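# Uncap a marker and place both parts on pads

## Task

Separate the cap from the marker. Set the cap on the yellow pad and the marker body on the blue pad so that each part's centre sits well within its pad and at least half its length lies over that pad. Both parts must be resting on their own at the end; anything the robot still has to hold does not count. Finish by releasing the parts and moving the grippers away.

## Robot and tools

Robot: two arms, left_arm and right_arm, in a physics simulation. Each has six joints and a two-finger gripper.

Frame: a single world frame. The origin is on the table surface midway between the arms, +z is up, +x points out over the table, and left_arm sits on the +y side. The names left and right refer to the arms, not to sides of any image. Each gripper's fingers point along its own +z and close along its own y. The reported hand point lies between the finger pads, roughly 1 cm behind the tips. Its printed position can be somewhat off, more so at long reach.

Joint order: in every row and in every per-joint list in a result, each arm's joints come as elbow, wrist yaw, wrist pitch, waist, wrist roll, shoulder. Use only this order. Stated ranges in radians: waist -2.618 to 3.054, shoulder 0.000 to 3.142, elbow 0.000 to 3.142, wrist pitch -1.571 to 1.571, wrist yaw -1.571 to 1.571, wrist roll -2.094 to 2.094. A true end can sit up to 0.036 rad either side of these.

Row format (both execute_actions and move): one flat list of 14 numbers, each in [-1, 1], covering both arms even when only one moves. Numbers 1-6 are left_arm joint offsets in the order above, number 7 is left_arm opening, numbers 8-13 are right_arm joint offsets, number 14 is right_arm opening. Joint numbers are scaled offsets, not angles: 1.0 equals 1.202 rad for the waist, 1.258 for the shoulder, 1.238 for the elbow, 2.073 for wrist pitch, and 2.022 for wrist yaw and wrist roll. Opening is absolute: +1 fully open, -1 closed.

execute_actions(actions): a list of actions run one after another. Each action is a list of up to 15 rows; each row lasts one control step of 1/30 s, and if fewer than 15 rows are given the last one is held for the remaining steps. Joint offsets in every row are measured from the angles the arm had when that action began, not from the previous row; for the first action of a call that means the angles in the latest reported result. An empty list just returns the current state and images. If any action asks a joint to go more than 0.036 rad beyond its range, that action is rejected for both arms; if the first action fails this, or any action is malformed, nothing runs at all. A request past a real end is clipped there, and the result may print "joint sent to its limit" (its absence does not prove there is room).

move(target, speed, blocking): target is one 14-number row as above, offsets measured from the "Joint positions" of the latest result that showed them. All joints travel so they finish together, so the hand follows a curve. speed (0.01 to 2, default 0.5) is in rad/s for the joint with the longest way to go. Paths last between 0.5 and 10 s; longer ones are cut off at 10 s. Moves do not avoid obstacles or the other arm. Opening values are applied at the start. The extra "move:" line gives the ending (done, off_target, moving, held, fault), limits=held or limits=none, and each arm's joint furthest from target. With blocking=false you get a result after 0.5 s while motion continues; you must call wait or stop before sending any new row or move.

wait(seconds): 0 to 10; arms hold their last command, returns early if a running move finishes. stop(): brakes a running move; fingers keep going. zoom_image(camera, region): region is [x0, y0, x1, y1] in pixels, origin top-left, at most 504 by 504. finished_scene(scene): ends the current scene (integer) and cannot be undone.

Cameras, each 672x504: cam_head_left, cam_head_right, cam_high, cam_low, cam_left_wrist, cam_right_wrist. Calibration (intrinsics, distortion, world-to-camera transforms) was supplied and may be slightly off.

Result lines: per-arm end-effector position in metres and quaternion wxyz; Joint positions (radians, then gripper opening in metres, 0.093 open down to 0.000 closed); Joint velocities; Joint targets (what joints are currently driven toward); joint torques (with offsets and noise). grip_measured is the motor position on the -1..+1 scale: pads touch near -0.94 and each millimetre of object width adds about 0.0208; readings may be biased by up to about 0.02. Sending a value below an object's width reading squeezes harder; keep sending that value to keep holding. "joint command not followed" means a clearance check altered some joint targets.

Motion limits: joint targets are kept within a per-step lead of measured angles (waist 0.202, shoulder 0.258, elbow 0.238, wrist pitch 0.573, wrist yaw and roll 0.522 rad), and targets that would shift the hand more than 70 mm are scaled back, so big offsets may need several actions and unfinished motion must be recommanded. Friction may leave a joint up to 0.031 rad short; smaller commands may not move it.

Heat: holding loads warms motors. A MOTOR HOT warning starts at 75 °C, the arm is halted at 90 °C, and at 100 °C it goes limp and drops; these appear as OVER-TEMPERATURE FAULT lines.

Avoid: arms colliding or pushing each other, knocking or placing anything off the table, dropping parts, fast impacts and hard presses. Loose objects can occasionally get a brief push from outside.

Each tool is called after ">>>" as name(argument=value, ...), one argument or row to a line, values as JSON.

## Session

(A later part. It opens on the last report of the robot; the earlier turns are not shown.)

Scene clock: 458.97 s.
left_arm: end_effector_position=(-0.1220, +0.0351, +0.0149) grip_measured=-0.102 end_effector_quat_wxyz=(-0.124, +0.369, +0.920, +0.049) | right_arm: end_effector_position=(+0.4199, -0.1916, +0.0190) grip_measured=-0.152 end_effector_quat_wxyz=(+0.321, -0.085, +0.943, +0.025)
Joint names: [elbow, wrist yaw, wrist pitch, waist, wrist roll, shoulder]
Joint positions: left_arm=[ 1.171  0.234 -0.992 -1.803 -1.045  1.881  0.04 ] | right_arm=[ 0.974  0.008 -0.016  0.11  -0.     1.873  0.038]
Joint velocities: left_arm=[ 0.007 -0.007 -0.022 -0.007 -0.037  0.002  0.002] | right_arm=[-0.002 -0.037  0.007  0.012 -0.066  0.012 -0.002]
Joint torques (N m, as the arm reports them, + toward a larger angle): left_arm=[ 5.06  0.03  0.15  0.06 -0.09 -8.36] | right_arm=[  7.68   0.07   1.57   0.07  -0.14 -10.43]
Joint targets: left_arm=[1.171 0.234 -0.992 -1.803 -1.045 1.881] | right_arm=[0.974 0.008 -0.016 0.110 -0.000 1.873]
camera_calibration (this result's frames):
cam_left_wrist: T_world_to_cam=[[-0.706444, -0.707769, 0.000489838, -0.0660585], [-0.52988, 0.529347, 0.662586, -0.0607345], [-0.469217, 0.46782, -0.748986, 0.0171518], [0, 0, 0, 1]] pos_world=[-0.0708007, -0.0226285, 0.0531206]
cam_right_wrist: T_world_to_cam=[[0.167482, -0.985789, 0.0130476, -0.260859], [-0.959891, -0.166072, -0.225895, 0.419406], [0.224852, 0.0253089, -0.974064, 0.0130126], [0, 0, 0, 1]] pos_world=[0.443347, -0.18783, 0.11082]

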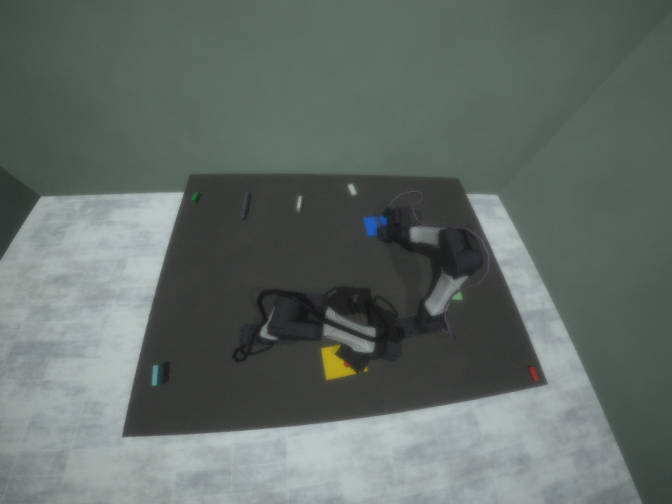

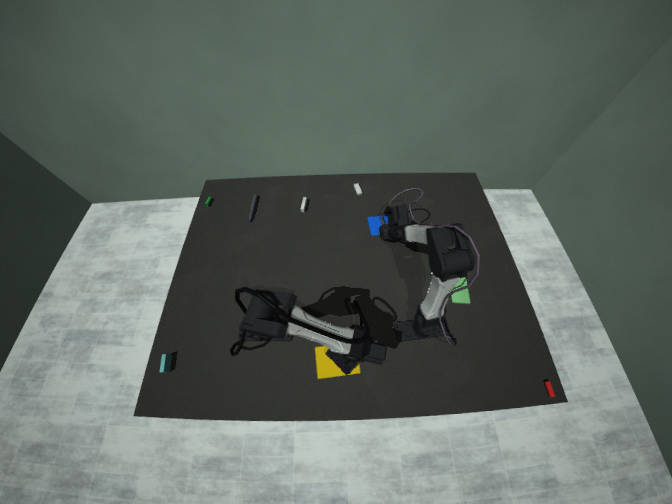

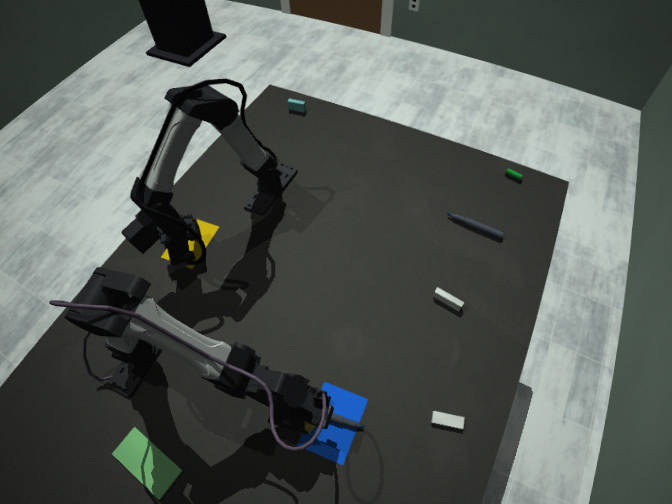

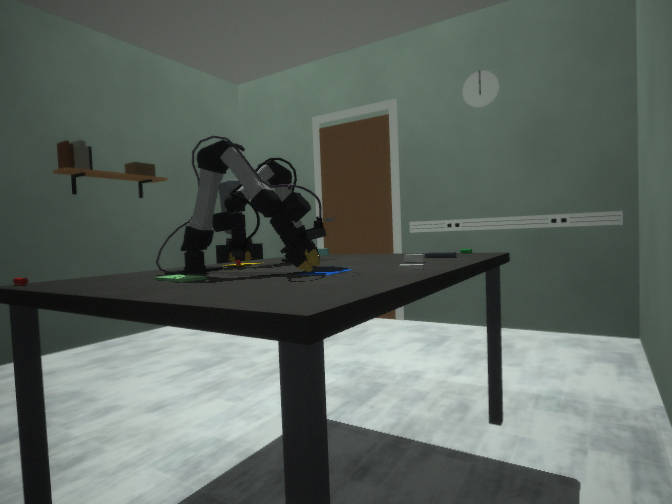

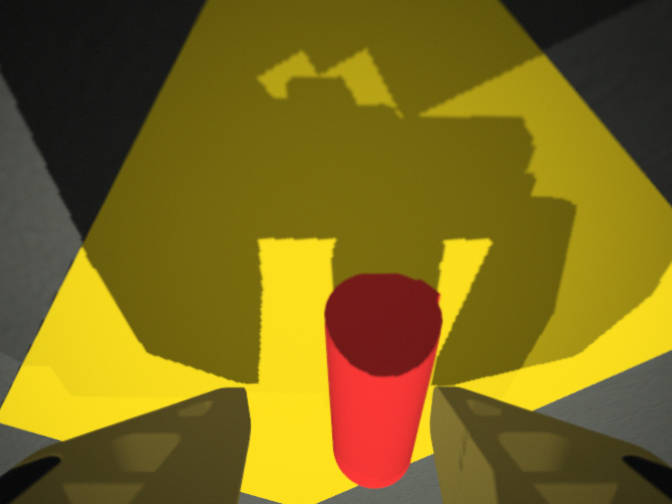

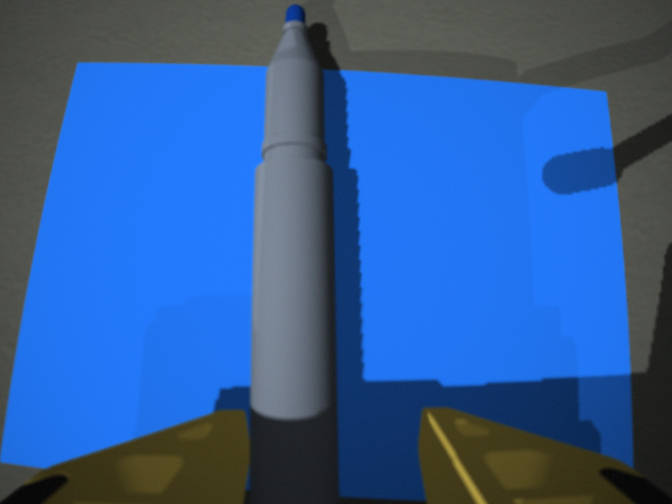

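>>> wait(
  seconds=1.5,
)

>>> zoom_image(
  camera="cam_right_wrist",
  region=[180, 330, 460, 504],
)

Scene clock: 462.47 s.
left_arm: end_effector_position=(-0.1220, +0.0351, +0.0149) grip_measured=-0.102 end_effector_quat_wxyz=(-0.124, +0.369, +0.920, +0.049) | right_arm: end_effector_position=(+0.4199, -0.1916, +0.0190) grip_measured=-0.152 end_effector_quat_wxyz=(+0.321, -0.085, +0.943, +0.025)
Joint names: [elbow, wrist yaw, wrist pitch, waist, wrist roll, shoulder]
Joint positions: left_arm=[ 1.171  0.234 -0.992 -1.803 -1.045  1.881  0.04 ] | right_arm=[ 0.974  0.008 -0.016  0.11  -0.     1.873  0.038]
Joint velocities: left_arm=[ 0.002 -0.022  0.007  0.002  0.037 -0.007  0.   ] | right_arm=[-0.007 -0.007 -0.007 -0.022 -0.066 -0.027  0.   ]
Joint torques (N m, as the arm reports them, + toward a larger angle): left_arm=[ 5.05  0.03  0.15  0.04 -0.09 -8.36] | right_arm=[  7.68   0.07   1.57   0.05  -0.15 -10.45]
Joint targets: left_arm=[1.171 0.234 -0.992 -1.803 -1.045 1.881] | right_arm=[0.974 0.008 -0.016 0.110 -0.000 1.873]
wait: 1.50 s; at rest from the start
camera_calibration (this result's frames):
cam_left_wrist: T_world_to_cam=[[-0.706444, -0.707769, 0.000489838, -0.0660585], [-0.52988, 0.529347, 0.662586, -0.0607345], [-0.469217, 0.46782, -0.748986, 0.0171518], [0, 0, 0, 1]] pos_world=[-0.0708007, -0.0226285, 0.0531206]
cam_right_wrist: T_world_to_cam=[[0.167482, -0.985789, 0.0130476, -0.260859], [-0.959891, -0.166072, -0.225895, 0.419406], [0.224852, 0.0253089, -0.974064, 0.0130126], [0, 0, 0, 1]] pos_world=[0.443347, -0.18783, 0.11082]

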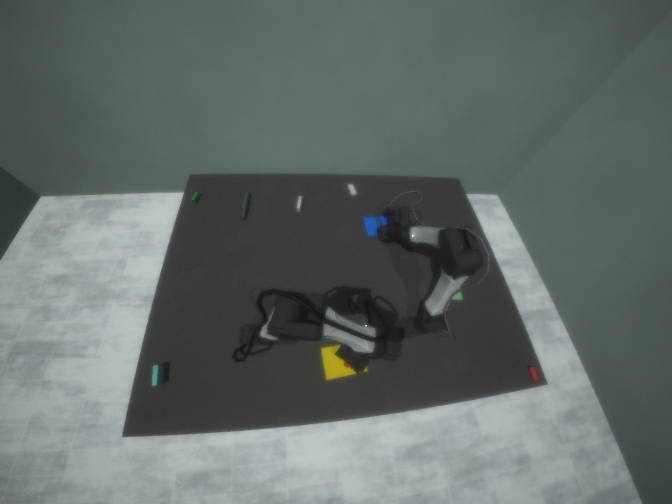

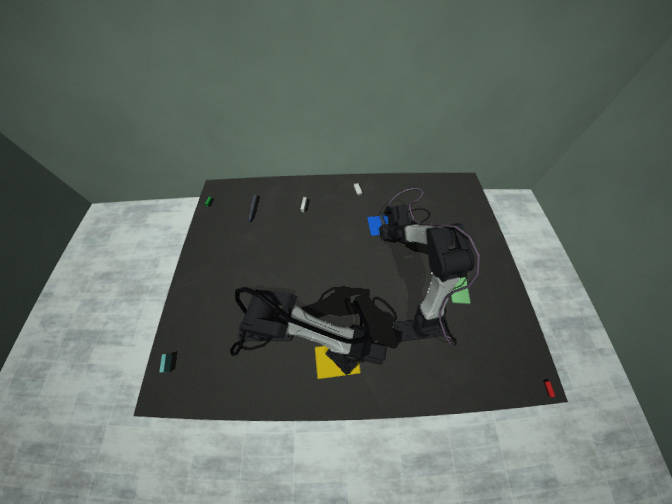

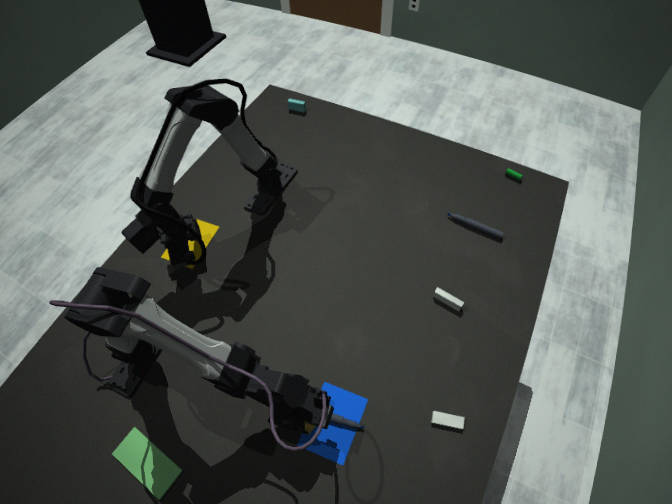

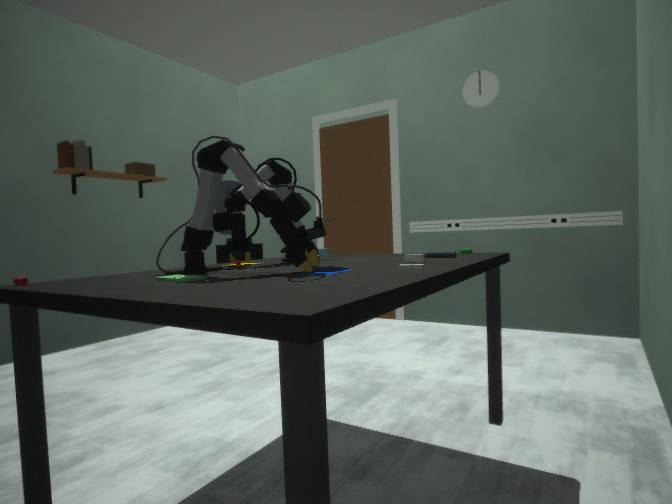

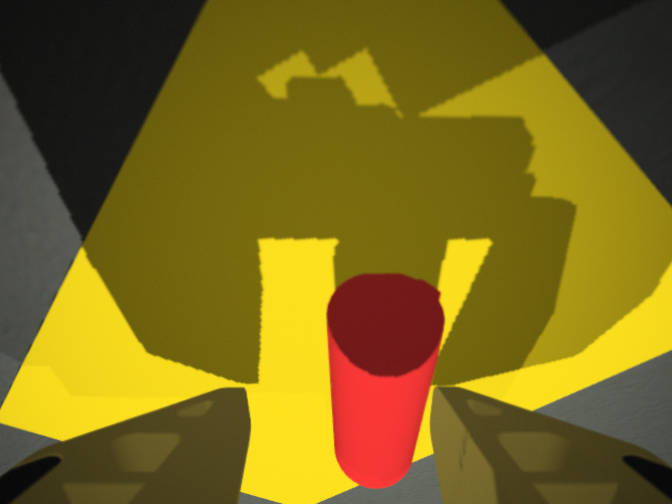

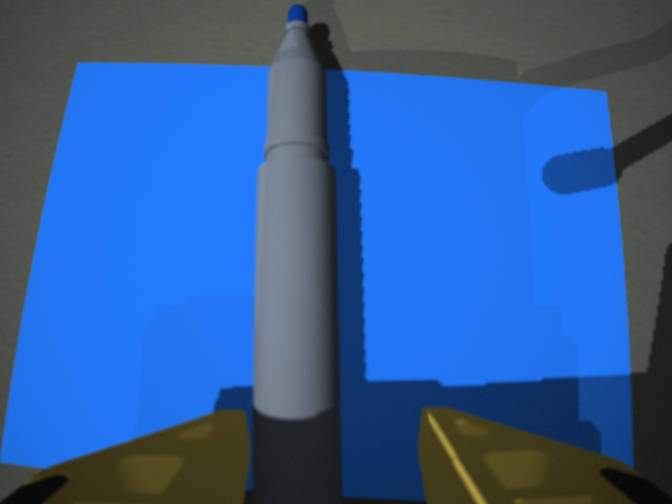

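Region (180, 330, 460, 504) of cam_right_wrist's 672x504 image, scaled by 1.800, with more detail than that image has; it fills the top 313 rows of this view, and the rest is white.

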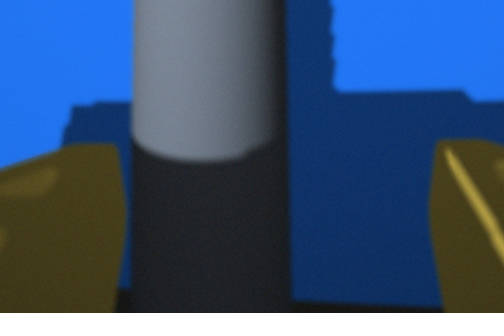

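>>> move(
  target=[0, 0, 0, 0, 0, -0.40, 0.5, 0, 0, 0, 0, 0, -0.36, 0.5],
  speed=0.9,
)

Scene clock: 466.00 s.
left_arm: end_effector_position=(-0.1255, +0.0213, +0.1570) grip_measured=+0.498 end_effector_quat_wxyz=(-0.089, +0.390, +0.896, -0.194) | right_arm: end_effector_position=(+0.4183, -0.1919, +0.2101) grip_measured=+0.498 end_effector_quat_wxyz=(+0.518, -0.076, +0.851, +0.044)
Joint names: [elbow, wrist yaw, wrist pitch, waist, wrist roll, shoulder]
Joint positions: left_arm=[ 1.171  0.234 -0.99  -1.803 -1.045  1.387  0.069] | right_arm=[ 0.974  0.008 -0.023  0.11  -0.     1.428  0.069]
Joint velocities: left_arm=[ 0.007 -0.022 -0.066 -0.027  0.007  0.017 -0.001] | right_arm=[-0.017 -0.022  0.037 -0.007  0.022 -0.002 -0.001]
Joint torques (N m, as the arm reports them, + toward a larger angle): left_arm=[ 6.58  0.02  1.14  0.05 -0.07 -5.85] | right_arm=[ 9.54  0.07  2.13  0.07 -0.14 -8.09]
Joint targets: left_arm=[1.171 0.234 -0.992 -1.803 -1.045 1.378] | right_arm=[0.974 0.008 -0.016 0.110 -0.000 1.421]
move: done; limits=none; left_arm: farthest joint: the shoulder, 0.009 radians from its target (0.504 radians at the start); right_arm: farthest joint: the shoulder, 0.008 radians from its target (0.453 radians at the start)
camera_calibration (this result's frames):
cam_left_wrist: T_world_to_cam=[[-0.680583, -0.607053, 0.410236, -0.141663], [-0.462881, 0.790276, 0.401503, -0.105635], [-0.567933, 0.0833659, -0.818842, 0.135191], [0, 0, 0, 1]] pos_world=[-0.0685304, -0.0137868, 0.211228]
cam_right_wrist: T_world_to_cam=[[0.163327, -0.986554, 0.00592061, -0.260286], [-0.775046, -0.132019, -0.617961, 0.472647], [0.610433, 0.0963406, -0.786187, 0.0124089], [0, 0, 0, 1]] pos_world=[0.401259, -0.195583, 0.303374]

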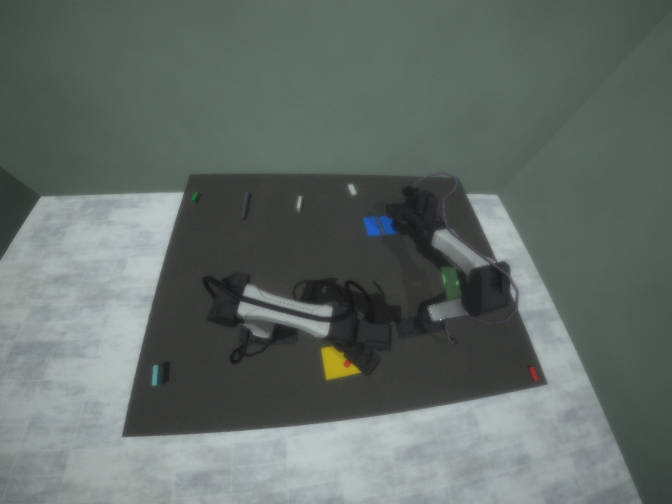

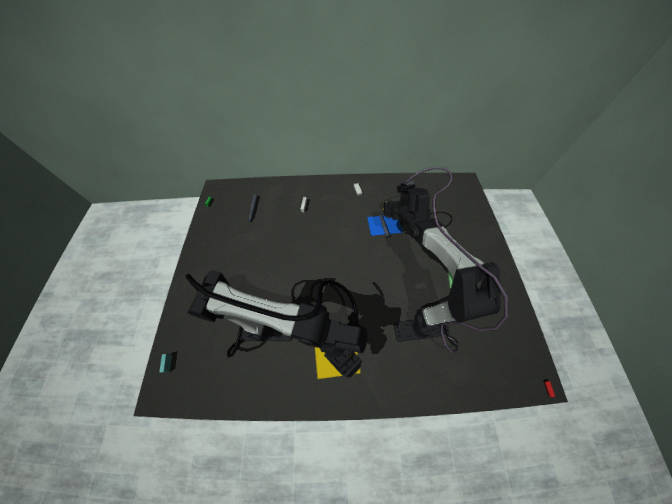

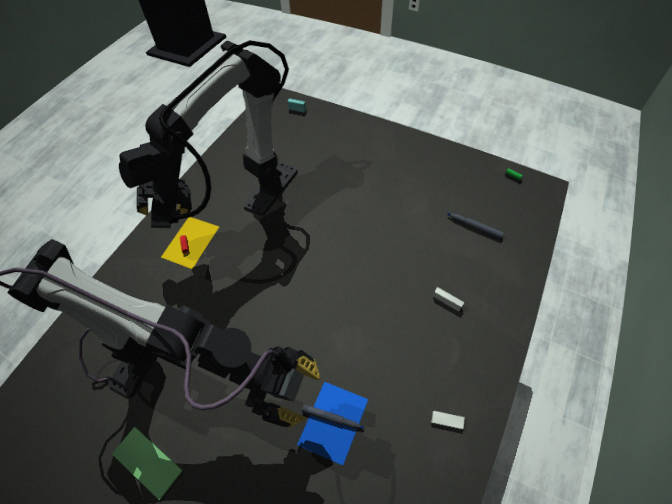

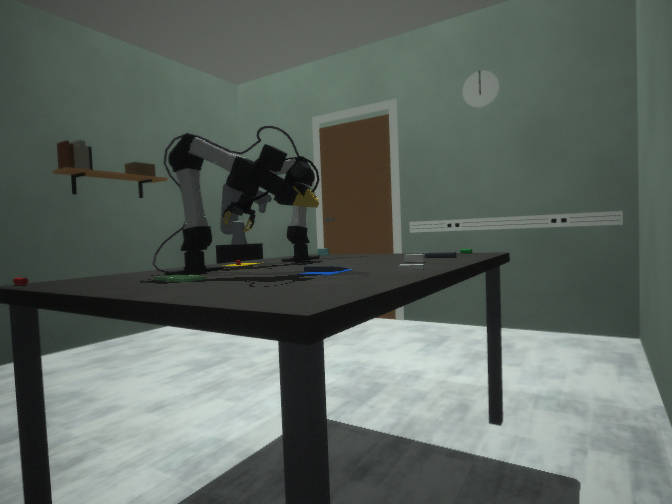

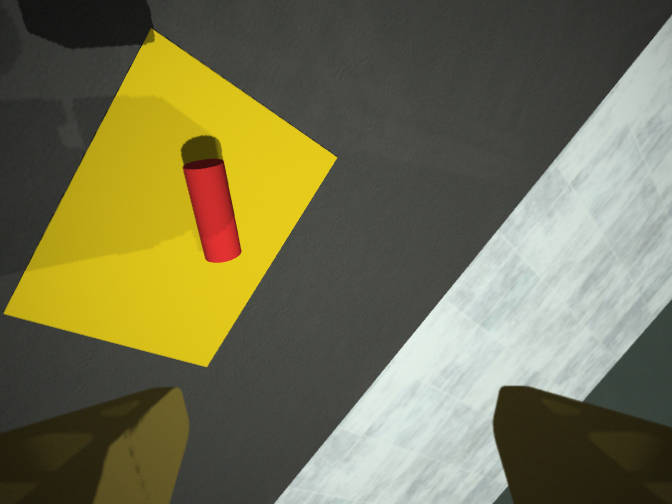

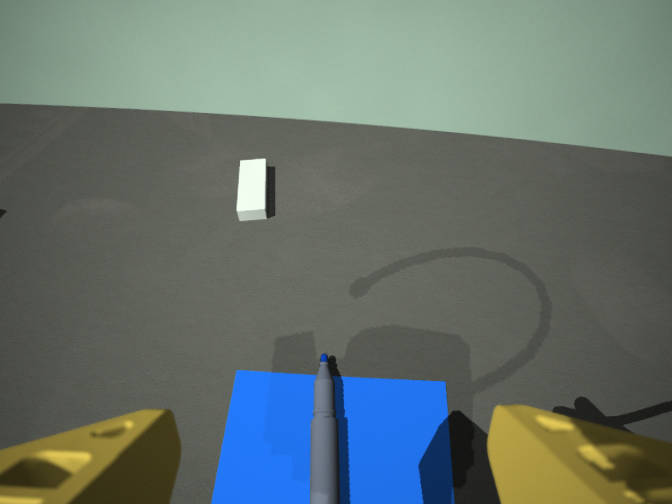

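Both parts are on their pads. I'll check that they're at rest before finishing.

>>> zoom_image(
  camera="cam_right_wrist",
  region=[200, 340, 470, 504],
)

>>> wait(
  seconds=2,
)

>>> zoom_image(
  camera="cam_right_wrist",
  region=[200, 340, 470, 504],
)

>>> zoom_image(
  camera="cam_high",
  region=[280, 370, 390, 480],
)

Region (200, 340, 470, 504) of cam_right_wrist's 672x504 image, scaled by 1.867, with more detail than that image has; it fills the top 306 rows of this view, and the rest is white.

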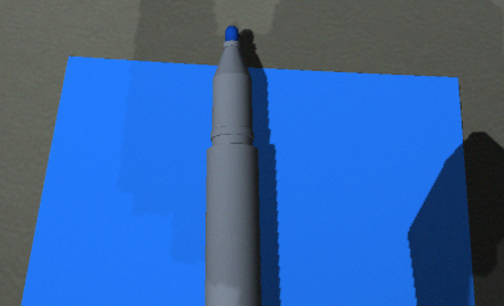

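Scene clock: 470.57 s.
left_arm: end_effector_position=(-0.1255, +0.0213, +0.1570) grip_measured=+0.498 end_effector_quat_wxyz=(-0.089, +0.390, +0.896, -0.194) | right_arm: end_effector_position=(+0.4183, -0.1919, +0.2101) grip_measured=+0.498 end_effector_quat_wxyz=(+0.518, -0.076, +0.851, +0.044)
Joint names: [elbow, wrist yaw, wrist pitch, waist, wrist roll, shoulder]
Joint positions: left_arm=[ 1.171  0.234 -0.99  -1.803 -1.045  1.387  0.069] | right_arm=[ 0.974  0.008 -0.023  0.11  -0.     1.428  0.069]
Joint velocities: left_arm=[-0.017 -0.007 -0.066 -0.007 -0.037 -0.002  0.001] | right_arm=[ 0.002  0.007 -0.037 -0.007  0.007  0.017 -0.   ]
Joint torques (N m, as the arm reports them, + toward a larger angle): left_arm=[ 6.42  0.03  1.16  0.05 -0.07 -5.9 ] | right_arm=[ 9.53  0.06  2.13  0.07 -0.14 -8.11]
Joint targets: left_arm=[1.171 0.234 -0.992 -1.803 -1.045 1.378] | right_arm=[0.974 0.008 -0.016 0.110 -0.000 1.421]
wait: 2.00 s; at rest from the start
camera_calibration (this result's frames):
cam_left_wrist: T_world_to_cam=[[-0.680583, -0.607053, 0.410236, -0.141663], [-0.462881, 0.790276, 0.401503, -0.105635], [-0.567933, 0.0833659, -0.818842, 0.135191], [0, 0, 0, 1]] pos_world=[-0.0685304, -0.0137868, 0.211228]
cam_right_wrist: T_world_to_cam=[[0.163327, -0.986554, 0.00592061, -0.260286], [-0.775046, -0.132019, -0.617961, 0.472647], [0.610433, 0.0963406, -0.786187, 0.0124089], [0, 0, 0, 1]] pos_world=[0.401259, -0.195583, 0.303374]

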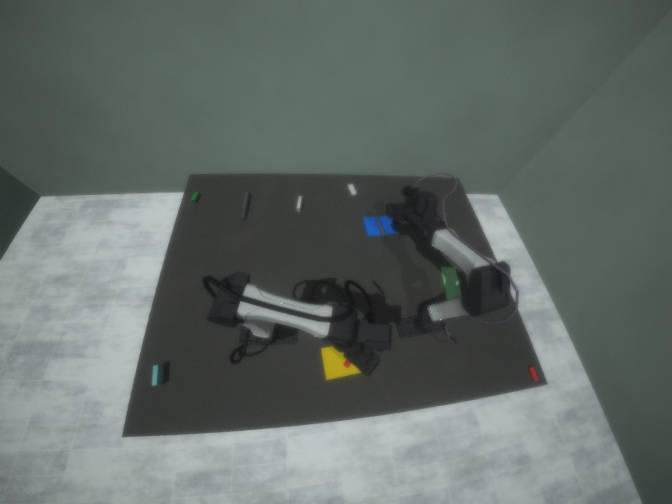

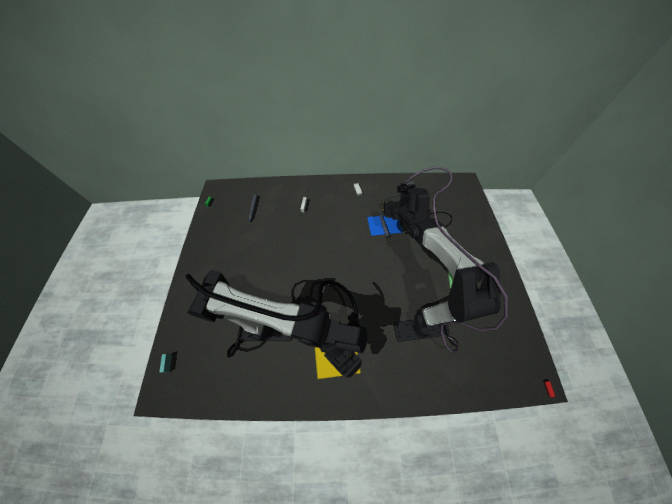

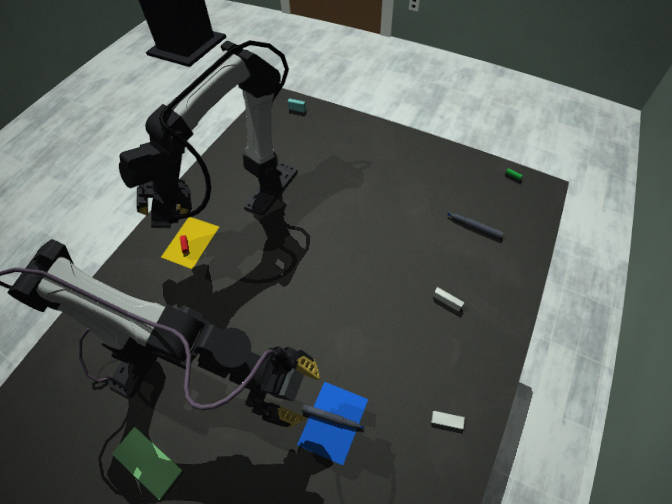

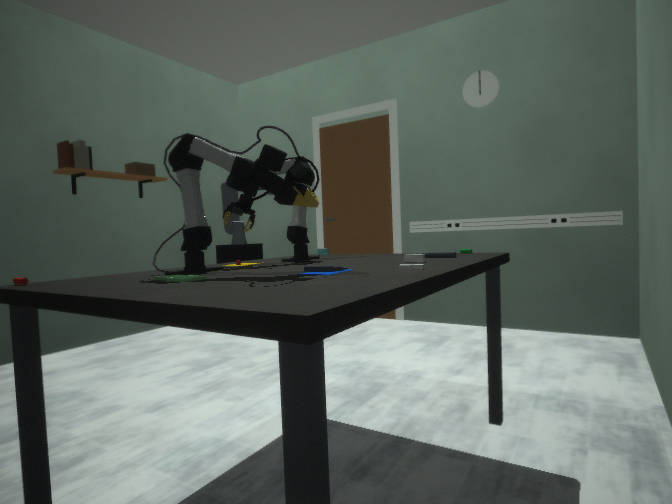

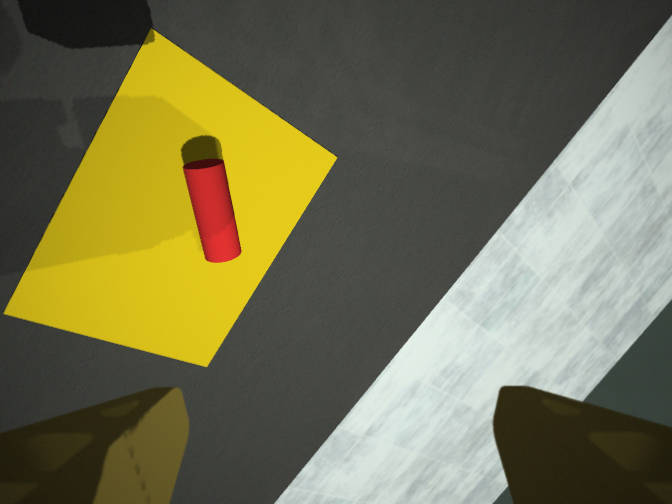

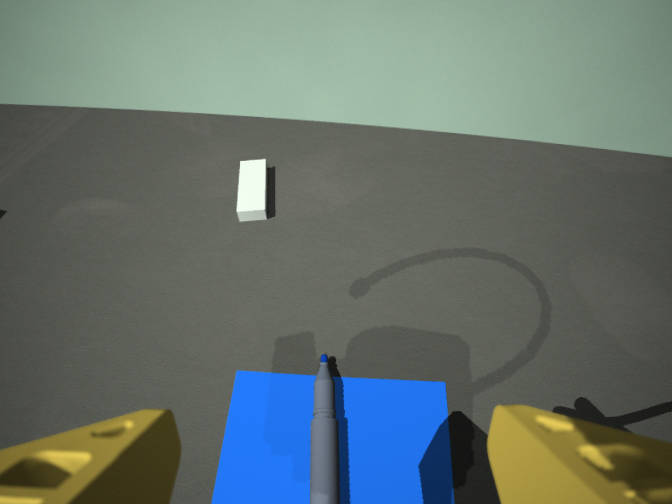

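Region (200, 340, 470, 504) of cam_right_wrist's 672x504 image, scaled by 1.867, with more detail than that image has; it fills the top 306 rows of this view, and the rest is white.

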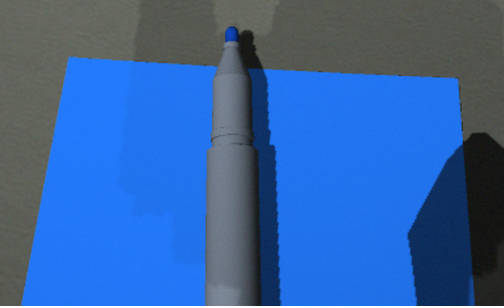

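Region (280, 370, 390, 480) of cam_high's 672x504 image, scaled by 4.582, with more detail than that image has.

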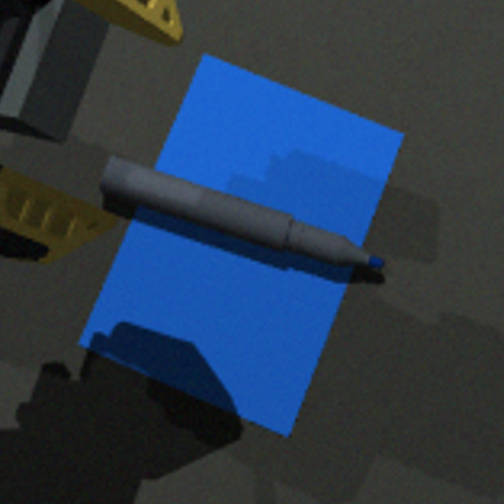

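Neither part moved during the wait, both sit well inside their pads, and the arms are clear.

>>> finished_scene(
  scene=2,
)

The scene is finished: the task was done.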